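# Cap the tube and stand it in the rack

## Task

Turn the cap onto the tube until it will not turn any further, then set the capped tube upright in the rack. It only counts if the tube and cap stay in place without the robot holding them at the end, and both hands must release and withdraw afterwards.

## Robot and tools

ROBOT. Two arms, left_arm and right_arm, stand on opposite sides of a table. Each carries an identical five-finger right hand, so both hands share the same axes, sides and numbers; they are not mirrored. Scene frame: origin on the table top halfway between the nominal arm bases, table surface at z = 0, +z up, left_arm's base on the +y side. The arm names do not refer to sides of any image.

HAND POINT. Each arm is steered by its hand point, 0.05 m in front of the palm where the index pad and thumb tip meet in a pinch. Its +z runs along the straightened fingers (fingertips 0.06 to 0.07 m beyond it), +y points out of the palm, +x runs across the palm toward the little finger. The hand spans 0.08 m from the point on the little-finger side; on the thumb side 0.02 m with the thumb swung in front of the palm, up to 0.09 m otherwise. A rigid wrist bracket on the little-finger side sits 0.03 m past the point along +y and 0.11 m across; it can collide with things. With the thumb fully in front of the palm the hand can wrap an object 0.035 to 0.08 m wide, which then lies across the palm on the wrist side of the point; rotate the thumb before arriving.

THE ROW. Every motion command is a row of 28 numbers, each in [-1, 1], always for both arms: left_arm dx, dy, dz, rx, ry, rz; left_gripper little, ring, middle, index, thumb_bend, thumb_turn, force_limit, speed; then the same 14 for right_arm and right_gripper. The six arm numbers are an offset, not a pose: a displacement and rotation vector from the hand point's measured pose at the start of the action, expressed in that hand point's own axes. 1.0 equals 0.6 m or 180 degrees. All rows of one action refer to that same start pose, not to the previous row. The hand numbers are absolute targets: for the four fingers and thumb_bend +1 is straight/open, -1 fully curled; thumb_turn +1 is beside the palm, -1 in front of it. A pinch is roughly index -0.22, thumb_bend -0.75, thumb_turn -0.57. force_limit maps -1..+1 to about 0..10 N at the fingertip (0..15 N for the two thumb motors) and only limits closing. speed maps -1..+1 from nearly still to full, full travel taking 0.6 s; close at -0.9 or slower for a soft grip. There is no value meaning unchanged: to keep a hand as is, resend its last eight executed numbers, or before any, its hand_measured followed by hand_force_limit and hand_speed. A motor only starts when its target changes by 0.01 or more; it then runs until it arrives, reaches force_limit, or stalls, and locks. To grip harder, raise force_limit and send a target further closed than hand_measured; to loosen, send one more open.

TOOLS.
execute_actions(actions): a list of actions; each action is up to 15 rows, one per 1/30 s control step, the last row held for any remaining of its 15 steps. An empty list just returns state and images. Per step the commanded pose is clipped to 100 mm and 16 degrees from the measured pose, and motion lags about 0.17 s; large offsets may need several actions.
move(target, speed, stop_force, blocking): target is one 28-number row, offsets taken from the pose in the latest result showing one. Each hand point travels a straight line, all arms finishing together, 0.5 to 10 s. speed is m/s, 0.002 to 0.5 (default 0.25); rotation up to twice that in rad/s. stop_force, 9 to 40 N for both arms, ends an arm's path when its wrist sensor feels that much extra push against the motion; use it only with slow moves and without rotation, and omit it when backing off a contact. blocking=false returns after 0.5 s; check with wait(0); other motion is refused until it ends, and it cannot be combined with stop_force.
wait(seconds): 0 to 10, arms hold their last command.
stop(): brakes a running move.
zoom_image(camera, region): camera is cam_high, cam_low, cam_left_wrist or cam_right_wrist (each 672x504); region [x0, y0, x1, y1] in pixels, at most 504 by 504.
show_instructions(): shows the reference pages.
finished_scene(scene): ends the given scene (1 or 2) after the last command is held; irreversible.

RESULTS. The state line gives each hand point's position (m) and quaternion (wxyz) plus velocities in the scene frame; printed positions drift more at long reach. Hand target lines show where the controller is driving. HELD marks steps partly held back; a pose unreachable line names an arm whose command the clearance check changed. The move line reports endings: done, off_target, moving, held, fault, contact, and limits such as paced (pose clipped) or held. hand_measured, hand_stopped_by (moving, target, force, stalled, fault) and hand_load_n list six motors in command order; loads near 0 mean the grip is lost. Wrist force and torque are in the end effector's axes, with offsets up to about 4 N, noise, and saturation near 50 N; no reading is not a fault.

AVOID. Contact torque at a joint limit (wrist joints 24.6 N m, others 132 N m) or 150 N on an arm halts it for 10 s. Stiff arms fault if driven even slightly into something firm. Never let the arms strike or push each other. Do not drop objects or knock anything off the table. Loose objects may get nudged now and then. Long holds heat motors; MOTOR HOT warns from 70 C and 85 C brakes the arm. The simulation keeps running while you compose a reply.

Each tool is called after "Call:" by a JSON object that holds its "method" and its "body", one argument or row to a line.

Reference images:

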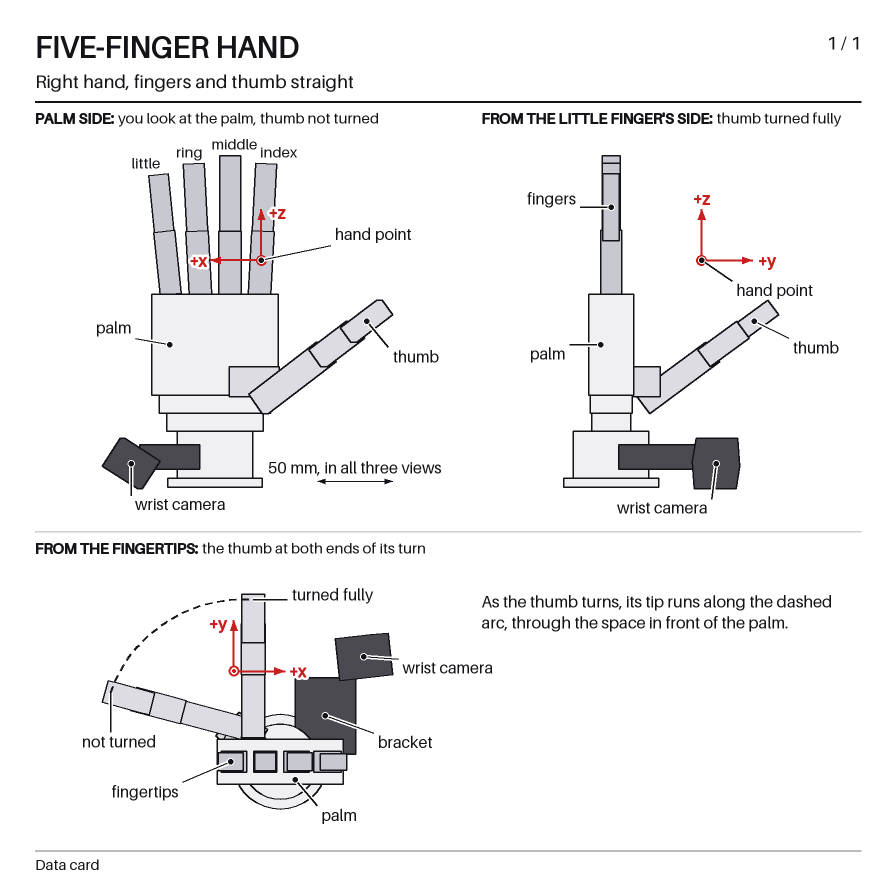

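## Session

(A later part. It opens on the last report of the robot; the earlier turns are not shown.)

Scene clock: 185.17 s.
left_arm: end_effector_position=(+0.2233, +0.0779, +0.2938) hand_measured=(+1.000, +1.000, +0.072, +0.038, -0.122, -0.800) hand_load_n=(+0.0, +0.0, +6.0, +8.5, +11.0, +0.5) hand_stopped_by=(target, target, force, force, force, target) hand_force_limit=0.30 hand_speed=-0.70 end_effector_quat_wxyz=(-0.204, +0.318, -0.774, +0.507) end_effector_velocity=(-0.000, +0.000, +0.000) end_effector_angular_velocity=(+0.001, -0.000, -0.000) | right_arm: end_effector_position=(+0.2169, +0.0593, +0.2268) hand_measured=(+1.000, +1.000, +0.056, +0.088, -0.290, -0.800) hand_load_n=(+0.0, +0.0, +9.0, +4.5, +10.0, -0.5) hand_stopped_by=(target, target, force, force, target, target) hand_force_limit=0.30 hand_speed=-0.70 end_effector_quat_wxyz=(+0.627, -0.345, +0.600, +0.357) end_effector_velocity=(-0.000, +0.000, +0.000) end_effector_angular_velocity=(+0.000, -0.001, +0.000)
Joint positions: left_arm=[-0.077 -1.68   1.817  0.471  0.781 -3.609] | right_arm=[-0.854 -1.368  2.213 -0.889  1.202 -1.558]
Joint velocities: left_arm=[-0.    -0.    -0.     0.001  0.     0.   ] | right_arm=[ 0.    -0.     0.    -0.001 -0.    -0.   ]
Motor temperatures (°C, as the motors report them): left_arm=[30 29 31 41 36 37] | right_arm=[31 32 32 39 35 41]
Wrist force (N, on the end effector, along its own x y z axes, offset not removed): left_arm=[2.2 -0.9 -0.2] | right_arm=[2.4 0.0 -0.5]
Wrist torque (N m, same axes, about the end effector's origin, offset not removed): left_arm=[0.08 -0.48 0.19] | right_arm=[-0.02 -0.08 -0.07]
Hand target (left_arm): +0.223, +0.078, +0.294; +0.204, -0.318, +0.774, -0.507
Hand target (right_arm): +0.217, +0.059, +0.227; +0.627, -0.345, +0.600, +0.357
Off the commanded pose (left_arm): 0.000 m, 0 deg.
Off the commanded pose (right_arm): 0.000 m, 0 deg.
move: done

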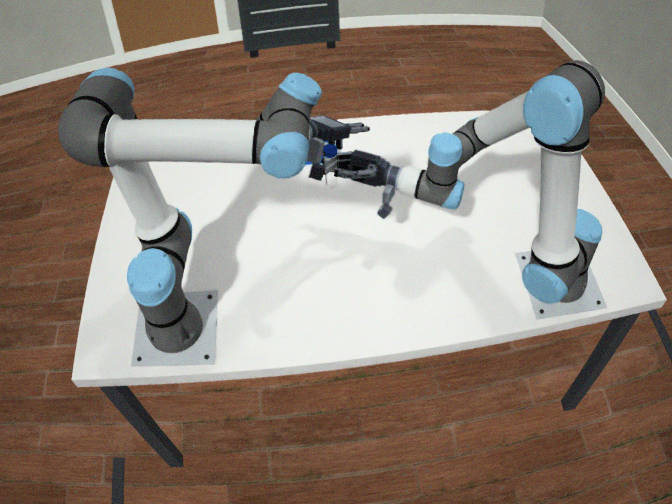

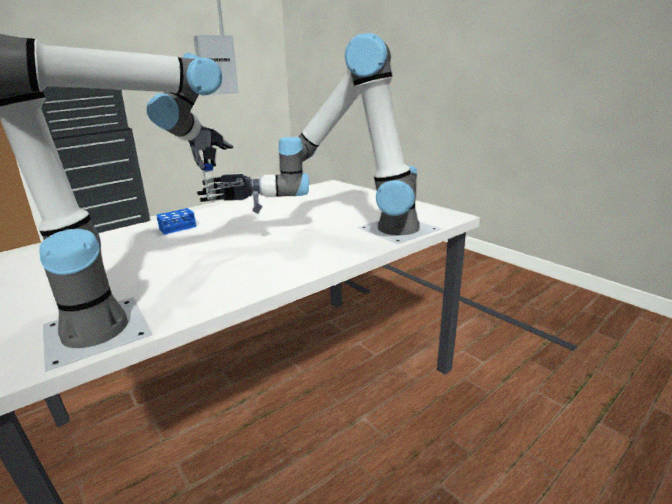

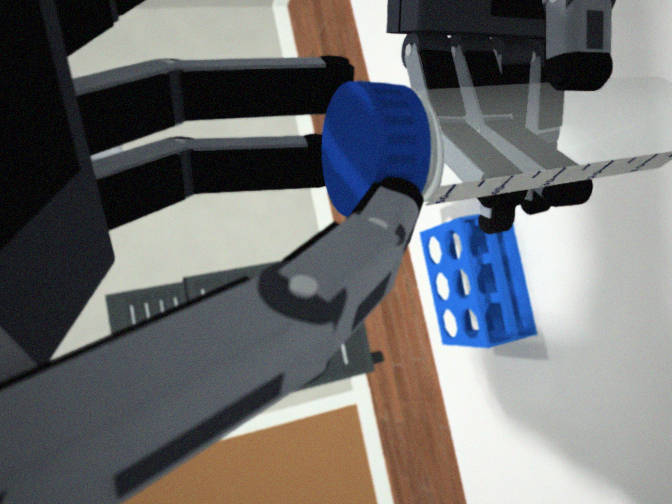

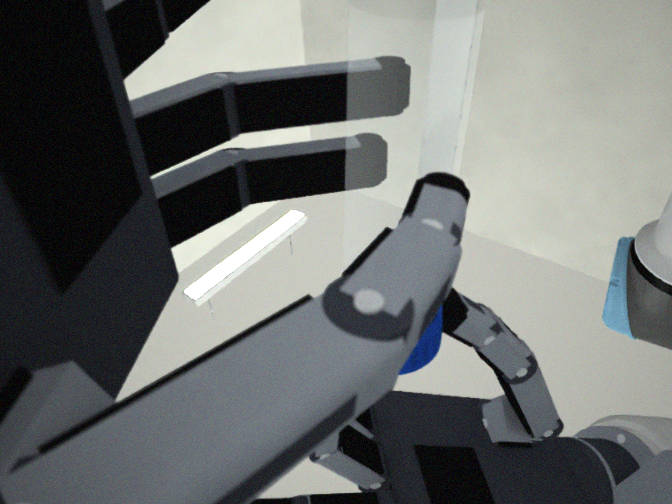

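Call:
{"method": "execute_actions", "body": {
  "actions": []
}}

Call:
{"method": "move", "body": {
  "target": [0.0013,-0.0053,0.0122,-0.0025,0.229,0.1,1,1,-0.4,-0.4,-0.2,-0.8,0.3,-0.7,-0.001,0,0,0,0,0,1,1,-0.4,-0.4,-0.3,-0.8,0.3,-0.7],
  "speed": 0.15
}}

Call:
{"method": "move", "body": {
  "target": [0.0013,-0.0053,0.0122,-0.0025,0.229,0.1,1,1,-0.4,-0.4,-0.2,-0.8,0.3,-0.7,-0.001,0,0,0,0,0,1,1,-0.4,-0.4,-0.3,-0.8,0.3,-0.7],
  "speed": 0.15
}}

Call:
{"method": "move", "body": {
  "target": [0,0,0,0,0,0,1,1,0.35,0.35,0.05,-0.8,0.3,-0.3,0,0,0,0,0,0,1,1,-0.4,-0.4,-0.3,-0.8,0.3,-0.7]
}}

Call:
{"method": "move", "body": {
  "target": [0.0217,0.0047,-0.0107,0.005,-0.4575,-0.2,1,1,0.35,0.35,0.05,-0.8,0.3,-0.3,-0.004,0,0,0,0,0,1,1,-0.4,-0.4,-0.3,-0.8,0.3,-0.7],
  "speed": 0.3
}}

Call:
{"method": "zoom_image", "body": {
  "camera": "cam_low",
  "region": [160,130,280,220]
}}

Scene clock: 201.73 s.
left_arm: end_effector_position=(+0.2234, +0.0779, +0.2938) hand_measured=(+1.000, +1.000, +0.072, +0.038, -0.122, -0.800) hand_load_n=(+0.0, +0.0, +6.0, +8.5, +11.0, +0.5) hand_stopped_by=(target, target, force, force, force, target) hand_force_limit=0.30 hand_speed=-0.70 end_effector_quat_wxyz=(-0.204, +0.318, -0.774, +0.507) end_effector_velocity=(-0.001, -0.001, -0.000) end_effector_angular_velocity=(+0.000, -0.000, -0.001) | right_arm: end_effector_position=(+0.2169, +0.0593, +0.2268) hand_measured=(+1.000, +1.000, +0.056, +0.088, -0.290, -0.800) hand_load_n=(+0.0, +0.0, +9.0, +4.5, +10.0, -0.5) hand_stopped_by=(target, target, force, force, target, target) hand_force_limit=0.30 hand_speed=-0.70 end_effector_quat_wxyz=(+0.627, -0.345, +0.600, +0.357) end_effector_velocity=(+0.000, -0.000, +0.000) end_effector_angular_velocity=(+0.000, -0.001, -0.000)
Joint positions: left_arm=[-0.077 -1.68   1.817  0.471  0.781 -3.609] | right_arm=[-0.854 -1.368  2.213 -0.889  1.202 -1.558]
Joint velocities: left_arm=[-0.002  0.001  0.    -0.001 -0.     0.   ] | right_arm=[-0.001  0.    -0.    -0.001 -0.    -0.001]
Motor temperatures (°C, as the motors report them): left_arm=[30 29 31 41 36 37] | right_arm=[31 32 32 39 35 41]
Wrist force (N, on the end effector, along its own x y z axes, offset not removed): left_arm=[1.0 -0.7 0.1] | right_arm=[-0.6 2.0 0.0]
Wrist torque (N m, same axes, about the end effector's origin, offset not removed): left_arm=[0.15 -0.27 0.15] | right_arm=[0.35 0.39 -0.14]
Hand target (left_arm): +0.223, +0.078, +0.294; +0.204, -0.318, +0.774, -0.507
Hand target (right_arm): +0.217, +0.059, +0.227; +0.627, -0.345, +0.600, +0.357
Off the commanded pose (left_arm): 0.000 m, 0 deg.
Off the commanded pose (right_arm): 0.000 m, 0 deg.

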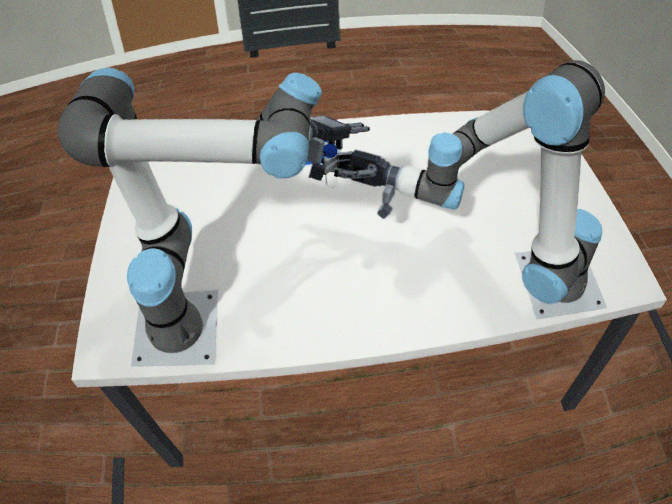

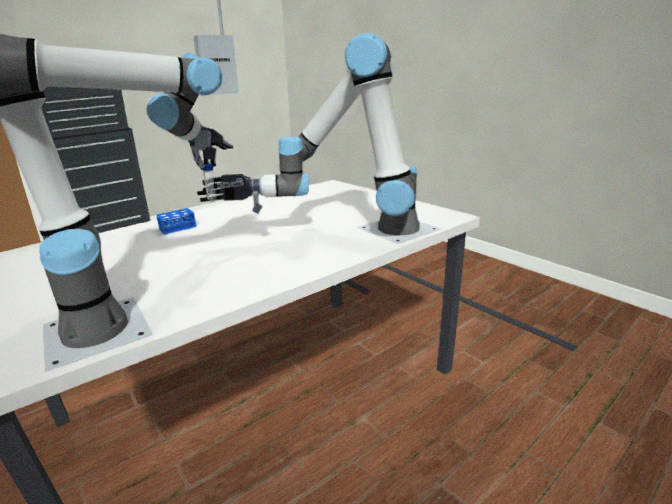

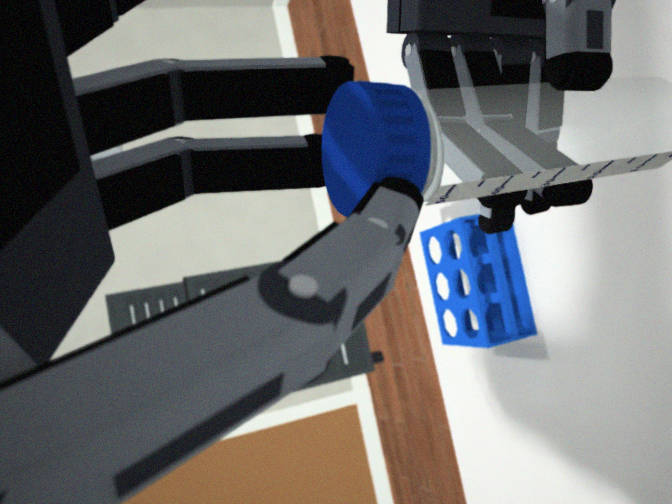

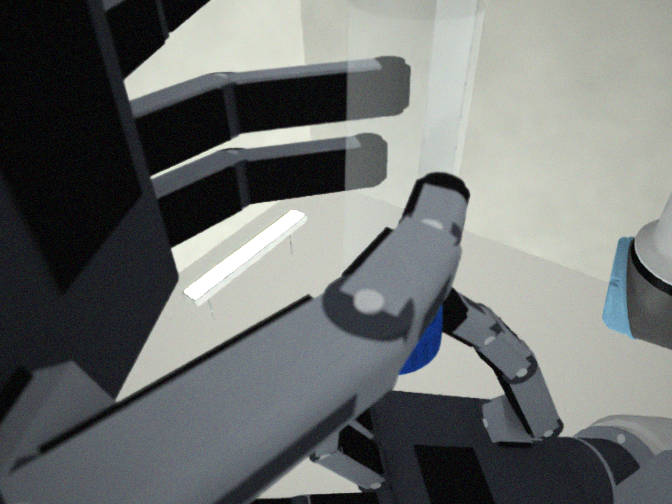

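Scene clock: 204.80 s.
left_arm: end_effector_position=(+0.2282, +0.0715, +0.2935) hand_measured=(+1.000, +1.000, +0.072, +0.038, -0.122, -0.800) hand_load_n=(+0.0, +0.0, +6.0, +8.0, +11.0, +0.0) hand_stopped_by=(target, target, force, force, force, target) hand_force_limit=0.30 hand_speed=-0.70 end_effector_quat_wxyz=(+0.007, -0.001, -0.837, +0.546) end_effector_velocity=(-0.000, -0.001, -0.000) end_effector_angular_velocity=(+0.001, +0.001, -0.014) | right_arm: end_effector_position=(+0.2169, +0.0592, +0.2274) hand_measured=(+1.000, +1.000, +0.056, +0.088, -0.290, -0.800) hand_load_n=(+0.0, +0.0, +8.5, +5.0, +10.0, +0.0) hand_stopped_by=(target, target, force, force, target, target) hand_force_limit=0.30 hand_speed=-0.70 end_effector_quat_wxyz=(+0.627, -0.345, +0.600, +0.357) end_effector_velocity=(-0.000, +0.000, -0.000) end_effector_angular_velocity=(-0.001, +0.001, +0.001)
Joint positions: left_arm=[ 0.443 -1.674  1.791  0.331  1.951 -2.977] | right_arm=[-0.854 -1.37   2.212 -0.887  1.202 -1.558]
Joint velocities: left_arm=[ 0.009  0.007 -0.006  0.004  0.021  0.01 ] | right_arm=[ 0.001  0.    -0.     0.001  0.     0.   ]
Motor temperatures (°C, as the motors report them): left_arm=[30 29 31 41 36 37] | right_arm=[31 32 32 39 35 41]
Wrist force (N, on the end effector, along its own x y z axes, offset not removed): left_arm=[2.7 -0.3 0.4] | right_arm=[0.8 2.2 0.6]
Wrist torque (N m, same axes, about the end effector's origin, offset not removed): left_arm=[0.29 -0.53 0.19] | right_arm=[0.28 0.31 -0.04]
Hand target (left_arm): +0.228, +0.072, +0.293; -0.007, +0.001, +0.837, -0.546
Hand target (right_arm): +0.217, +0.059, +0.227; +0.627, -0.345, +0.600, +0.357
Off the commanded pose (left_arm): 0.000 m, 0 deg.
Off the commanded pose (right_arm): 0.000 m, 0 deg.
move: done

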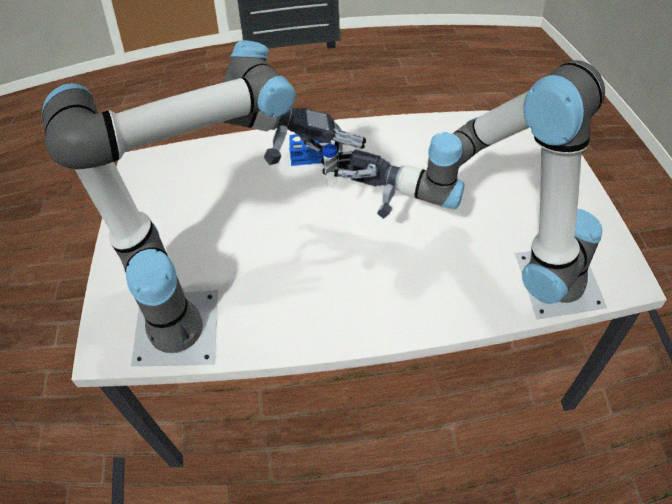

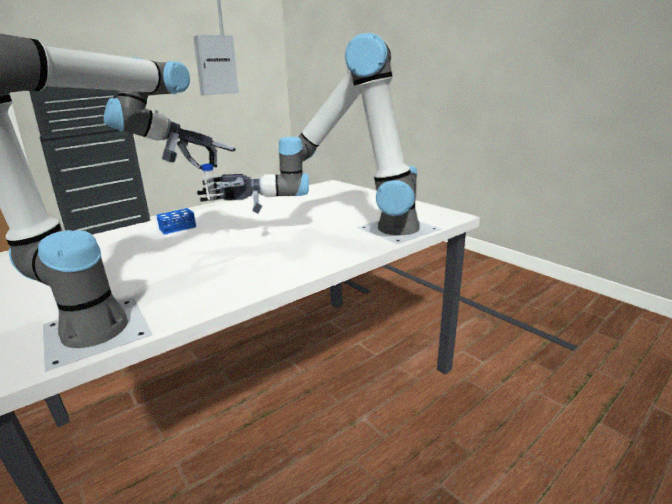

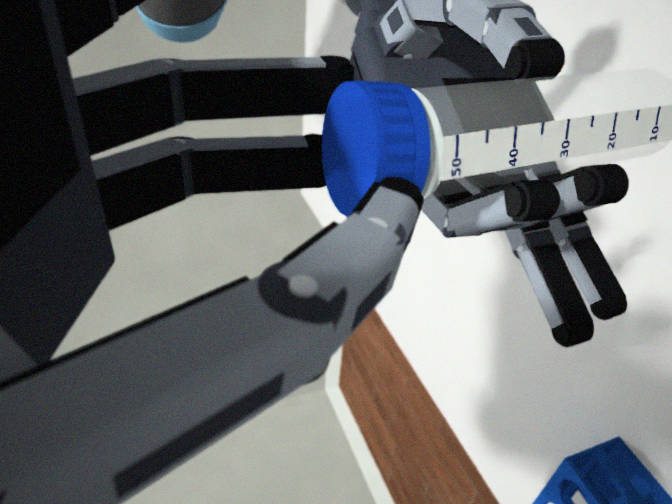

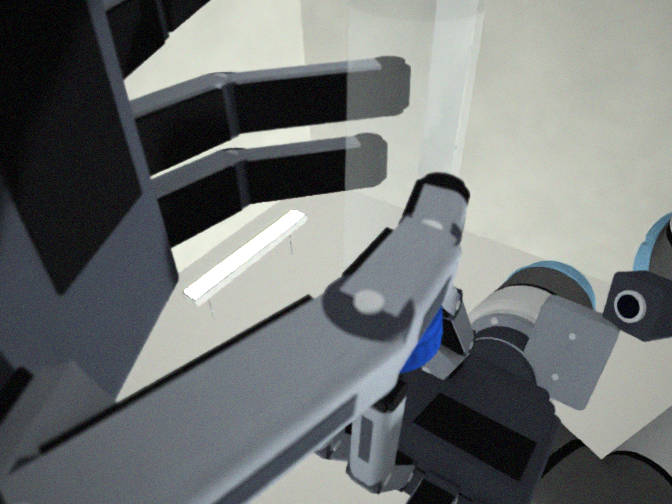

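Scene clock: 207.97 s.
left_arm: end_effector_position=(+0.2272, +0.0634, +0.2937) hand_measured=(+1.000, +1.000, +0.072, +0.038, -0.122, -0.800) hand_load_n=(+0.0, +0.0, +6.0, +8.0, +10.5, +0.0) hand_stopped_by=(target, target, force, force, force, target) hand_force_limit=0.30 hand_speed=-0.70 end_effector_quat_wxyz=(-0.216, +0.320, +0.773, -0.503) end_effector_velocity=(+0.001, +0.001, +0.000) end_effector_angular_velocity=(+0.005, +0.001, -0.010) | right_arm: end_effector_position=(+0.2169, +0.0592, +0.2280) hand_measured=(+1.000, +1.000, +0.056, +0.088, -0.290, -0.800) hand_load_n=(+0.0, +0.0, +8.5, +5.5, +10.0, +0.5) hand_stopped_by=(target, target, force, force, target, target) hand_force_limit=0.30 hand_speed=-0.70 end_effector_quat_wxyz=(+0.627, -0.345, +0.600, +0.357) end_effector_velocity=(+0.000, -0.000, -0.000) end_effector_angular_velocity=(-0.001, +0.001, -0.001)
Joint positions: left_arm=[ 0.72  -1.148  1.353  1.158  2.719 -1.811] | right_arm=[-0.854 -1.371  2.212 -0.885  1.202 -1.558]
Joint velocities: left_arm=[ 0.004  0.009 -0.007  0.033  0.001  0.034] | right_arm=[-0.    -0.     0.     0.001  0.    -0.001]
Motor temperatures (°C, as the motors report them): left_arm=[30 29 31 41 36 37] | right_arm=[31 32 32 39 35 41]
Wrist force (N, on the end effector, along its own x y z axes, offset not removed): left_arm=[3.1 -0.7 1.9] | right_arm=[2.3 -1.0 0.7]
Wrist torque (N m, same axes, about the end effector's origin, offset not removed): left_arm=[0.20 -0.57 0.20] | right_arm=[-0.03 0.11 -0.07]
Hand target (left_arm): +0.227, +0.063, +0.294; -0.216, +0.321, +0.773, -0.502
Hand target (right_arm): +0.217, +0.059, +0.228; +0.627, -0.345, +0.600, +0.357
Off the commanded pose (left_arm): 0.000 m, 0 deg.
Off the commanded pose (right_arm): 0.000 m, 0 deg.
move: done

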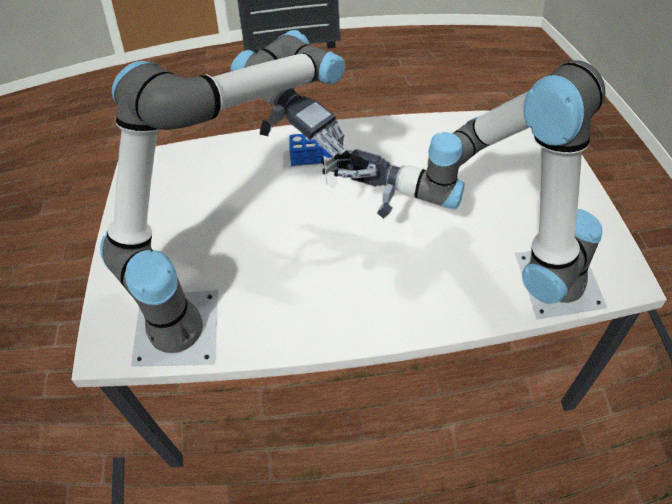

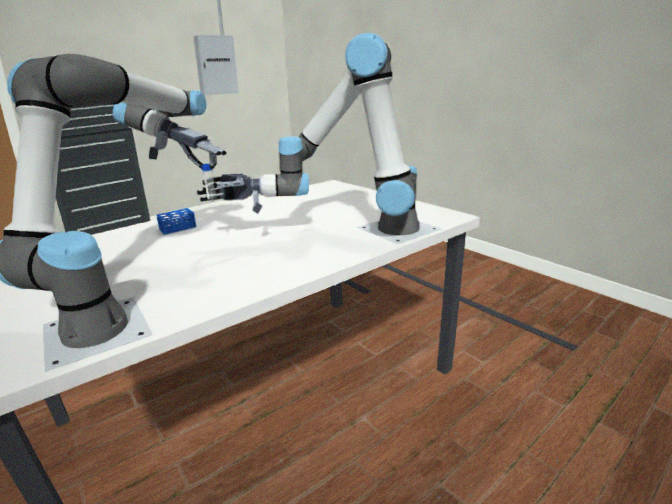

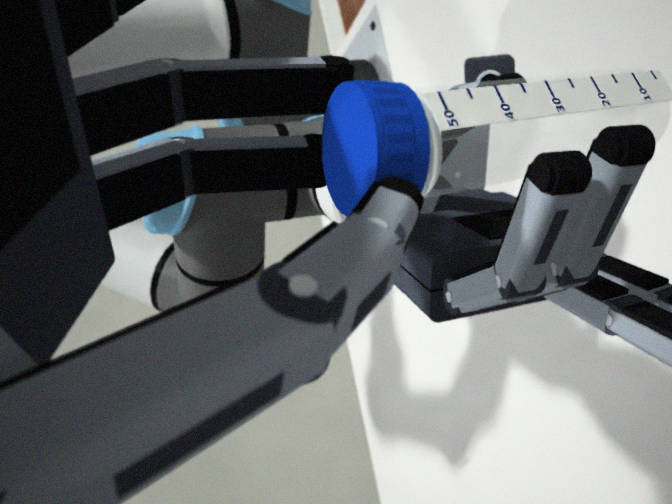

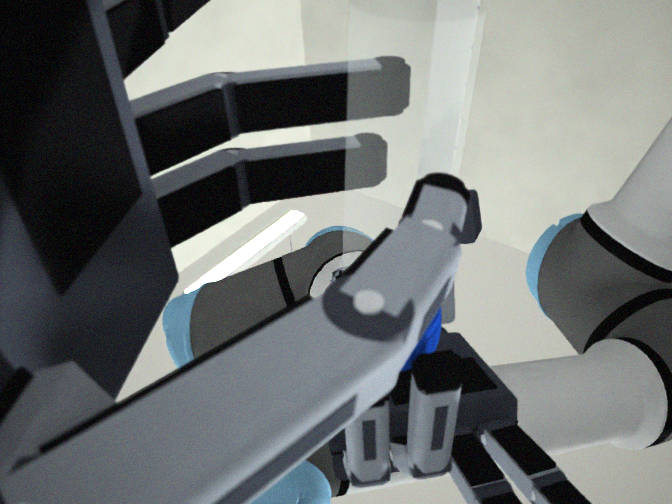

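Scene clock: 208.53 s.
left_arm: end_effector_position=(+0.2272, +0.0634, +0.2937) hand_measured=(+1.000, +1.000, +0.350, +0.350, +0.050, -0.800) hand_load_n=(+0.0, +0.0, +0.0, +0.0, +0.0, +0.0) hand_stopped_by=(target, target, target, target, target, target) hand_force_limit=0.30 hand_speed=-0.30 end_effector_quat_wxyz=(-0.216, +0.320, +0.773, -0.503) end_effector_velocity=(-0.000, -0.000, +0.000) end_effector_angular_velocity=(-0.000, -0.000, -0.000) | right_arm: end_effector_position=(+0.2169, +0.0592, +0.2280) hand_measured=(+1.000, +1.000, +0.056, +0.088, -0.290, -0.800) hand_load_n=(+0.0, +0.0, +8.5, +5.0, +10.0, +0.0) hand_stopped_by=(target, target, force, force, target, target) hand_force_limit=0.30 hand_speed=-0.70 end_effector_quat_wxyz=(+0.627, -0.345, +0.600, +0.357) end_effector_velocity=(+0.001, -0.000, +0.000) end_effector_angular_velocity=(+0.000, +0.000, -0.001)
Joint positions: left_arm=[ 0.72  -1.148  1.353  1.158  2.719 -1.811] | right_arm=[-0.854 -1.371  2.212 -0.885  1.202 -1.558]
Joint velocities: left_arm=[-0.    -0.001 -0.     0.    -0.    -0.   ] | right_arm=[-0.001 -0.001 -0.     0.001 -0.     0.   ]
Motor temperatures (°C, as the motors report them): left_arm=[30 29 31 41 36 37] | right_arm=[31 32 32 39 35 41]
Wrist force (N, on the end effector, along its own x y z axes, offset not removed): left_arm=[2.2 1.6 1.4] | right_arm=[2.2 0.4 -0.4]
Wrist torque (N m, same axes, about the end effector's origin, offset not removed): left_arm=[0.23 -0.56 0.18] | right_arm=[0.17 -0.23 0.11]
Hand target (left_arm): +0.227, +0.063, +0.294; -0.216, +0.320, +0.773, -0.503
Hand target (right_arm): +0.217, +0.059, +0.228; +0.627, -0.345, +0.600, +0.357
Off the commanded pose (left_arm): 0.000 m, 0 deg.
Off the commanded pose (right_arm): 0.000 m, 0 deg.
move: done

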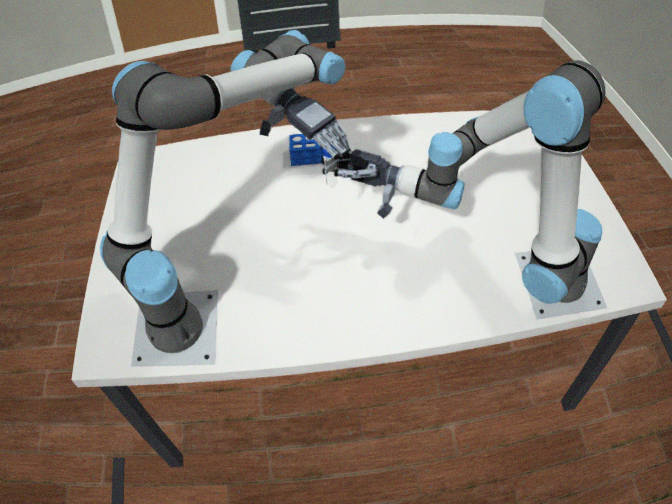

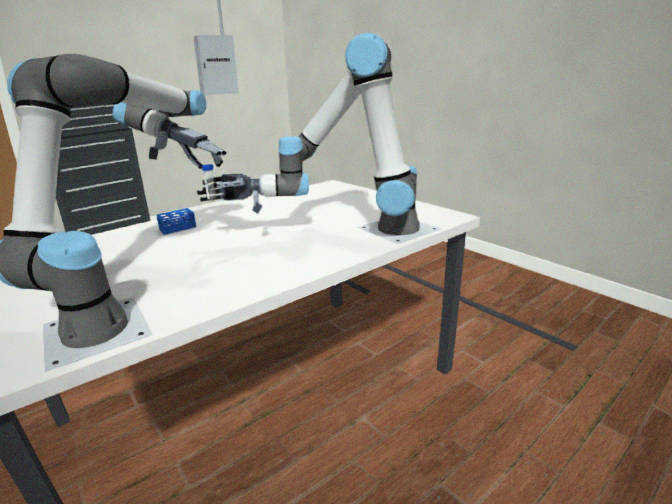

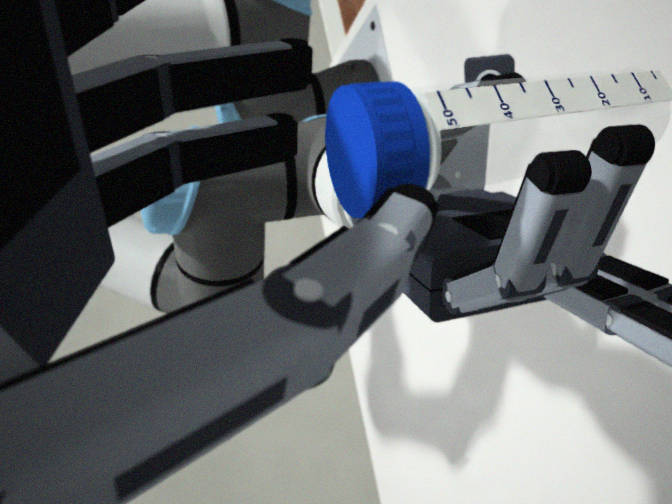

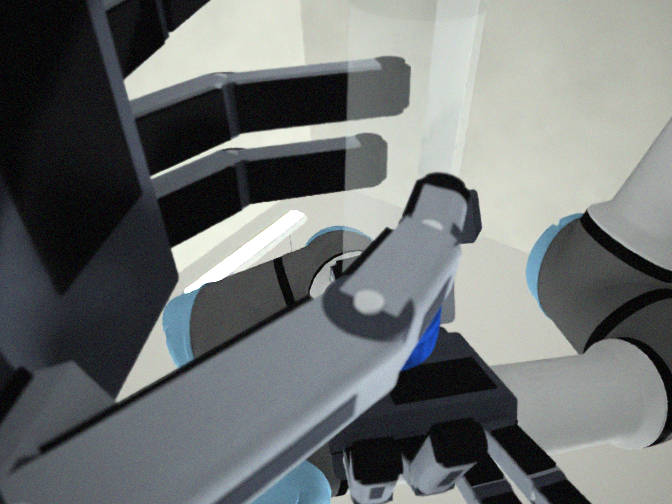

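Scene clock: 211.77 s.
left_arm: end_effector_position=(+0.2234, +0.0778, +0.2939) hand_measured=(+1.000, +1.000, +0.350, +0.350, +0.050, -0.800) hand_load_n=(+0.0, +0.0, +0.0, +0.0, +0.0, +0.0) hand_stopped_by=(target, target, target, target, target, target) hand_force_limit=0.30 hand_speed=-0.30 end_effector_quat_wxyz=(-0.203, +0.319, -0.774, +0.508) end_effector_velocity=(-0.000, -0.000, -0.001) end_effector_angular_velocity=(+0.002, +0.002, +0.011) | right_arm: end_effector_position=(+0.2168, +0.0591, +0.2304) hand_measured=(+1.000, +1.000, +0.056, +0.088, -0.290, -0.800) hand_load_n=(+0.0, +0.0, +8.5, +5.0, +10.0, +0.0) hand_stopped_by=(target, target, force, force, target, target) hand_force_limit=0.30 hand_speed=-0.70 end_effector_quat_wxyz=(+0.627, -0.345, +0.600, +0.357) end_effector_velocity=(-0.001, +0.000, -0.000) end_effector_angular_velocity=(+0.000, -0.001, +0.002)
Joint positions: left_arm=[-0.077 -1.68   1.817  0.471  0.781 -3.609] | right_arm=[-0.854 -1.377  2.21  -0.878  1.202 -1.558]
Joint velocities: left_arm=[-0.003  0.007 -0.005  0.009 -0.01  -0.014] | right_arm=[ 0.001  0.    -0.    -0.001 -0.    -0.   ]
Motor temperatures (°C, as the motors report them): left_arm=[30 29 31 41 36 37] | right_arm=[31 32 32 39 35 41]
Wrist force (N, on the end effector, along its own x y z axes, offset not removed): left_arm=[1.0 0.2 0.6] | right_arm=[0.1 -0.4 -1.4]
Wrist torque (N m, same axes, about the end effector's origin, offset not removed): left_arm=[-0.02 -0.35 0.14] | right_arm=[0.12 0.11 -0.06]
Hand target (left_arm): +0.223, +0.078, +0.294; +0.204, -0.319, +0.774, -0.507
Hand target (right_arm): +0.217, +0.059, +0.230; +0.627, -0.345, +0.600, +0.357
Off the commanded pose (left_arm): 0.000 m, 0 deg.
Off the commanded pose (right_arm): 0.000 m, 0 deg.
move: done

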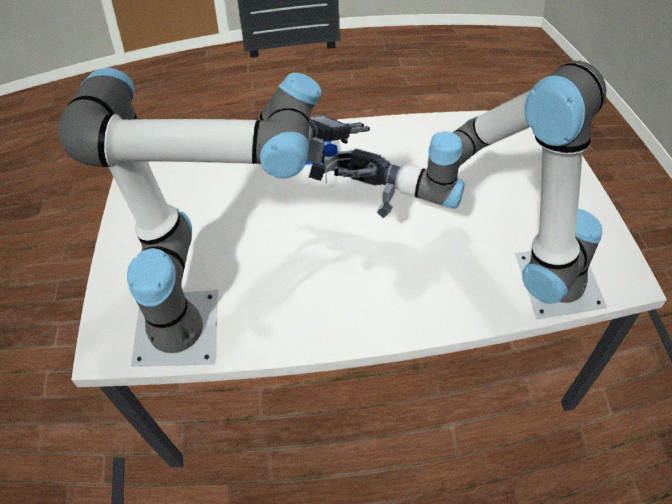

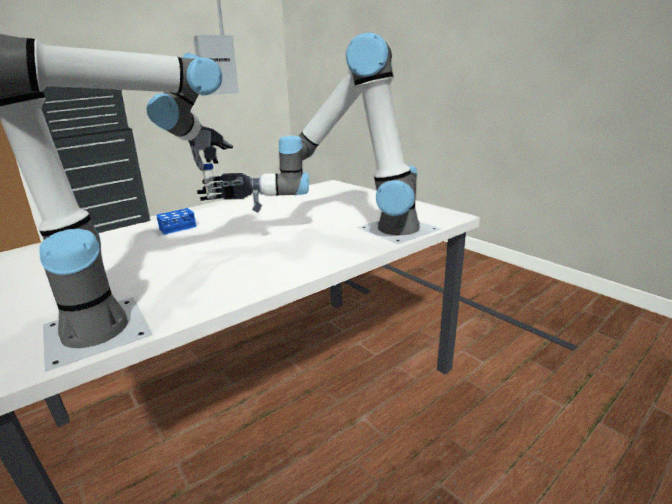

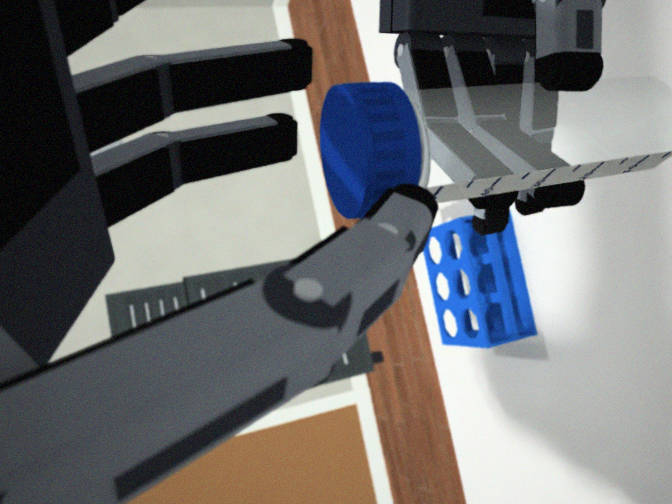

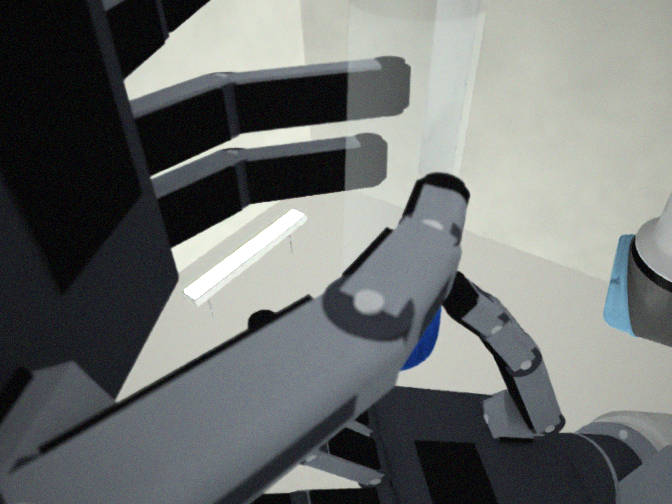

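Region (160, 130, 280, 220) of cam_low's 672x504 image, scaled by 4.200, with more detail than that image has; it fills the top 378 rows of this view, and the rest is white.

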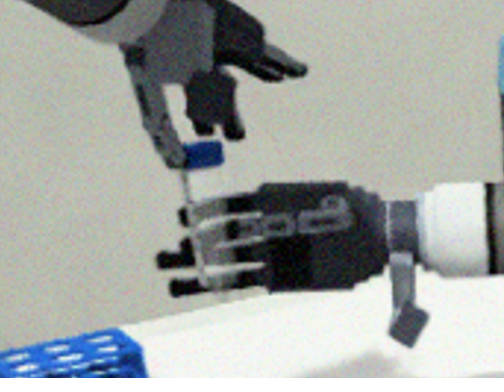

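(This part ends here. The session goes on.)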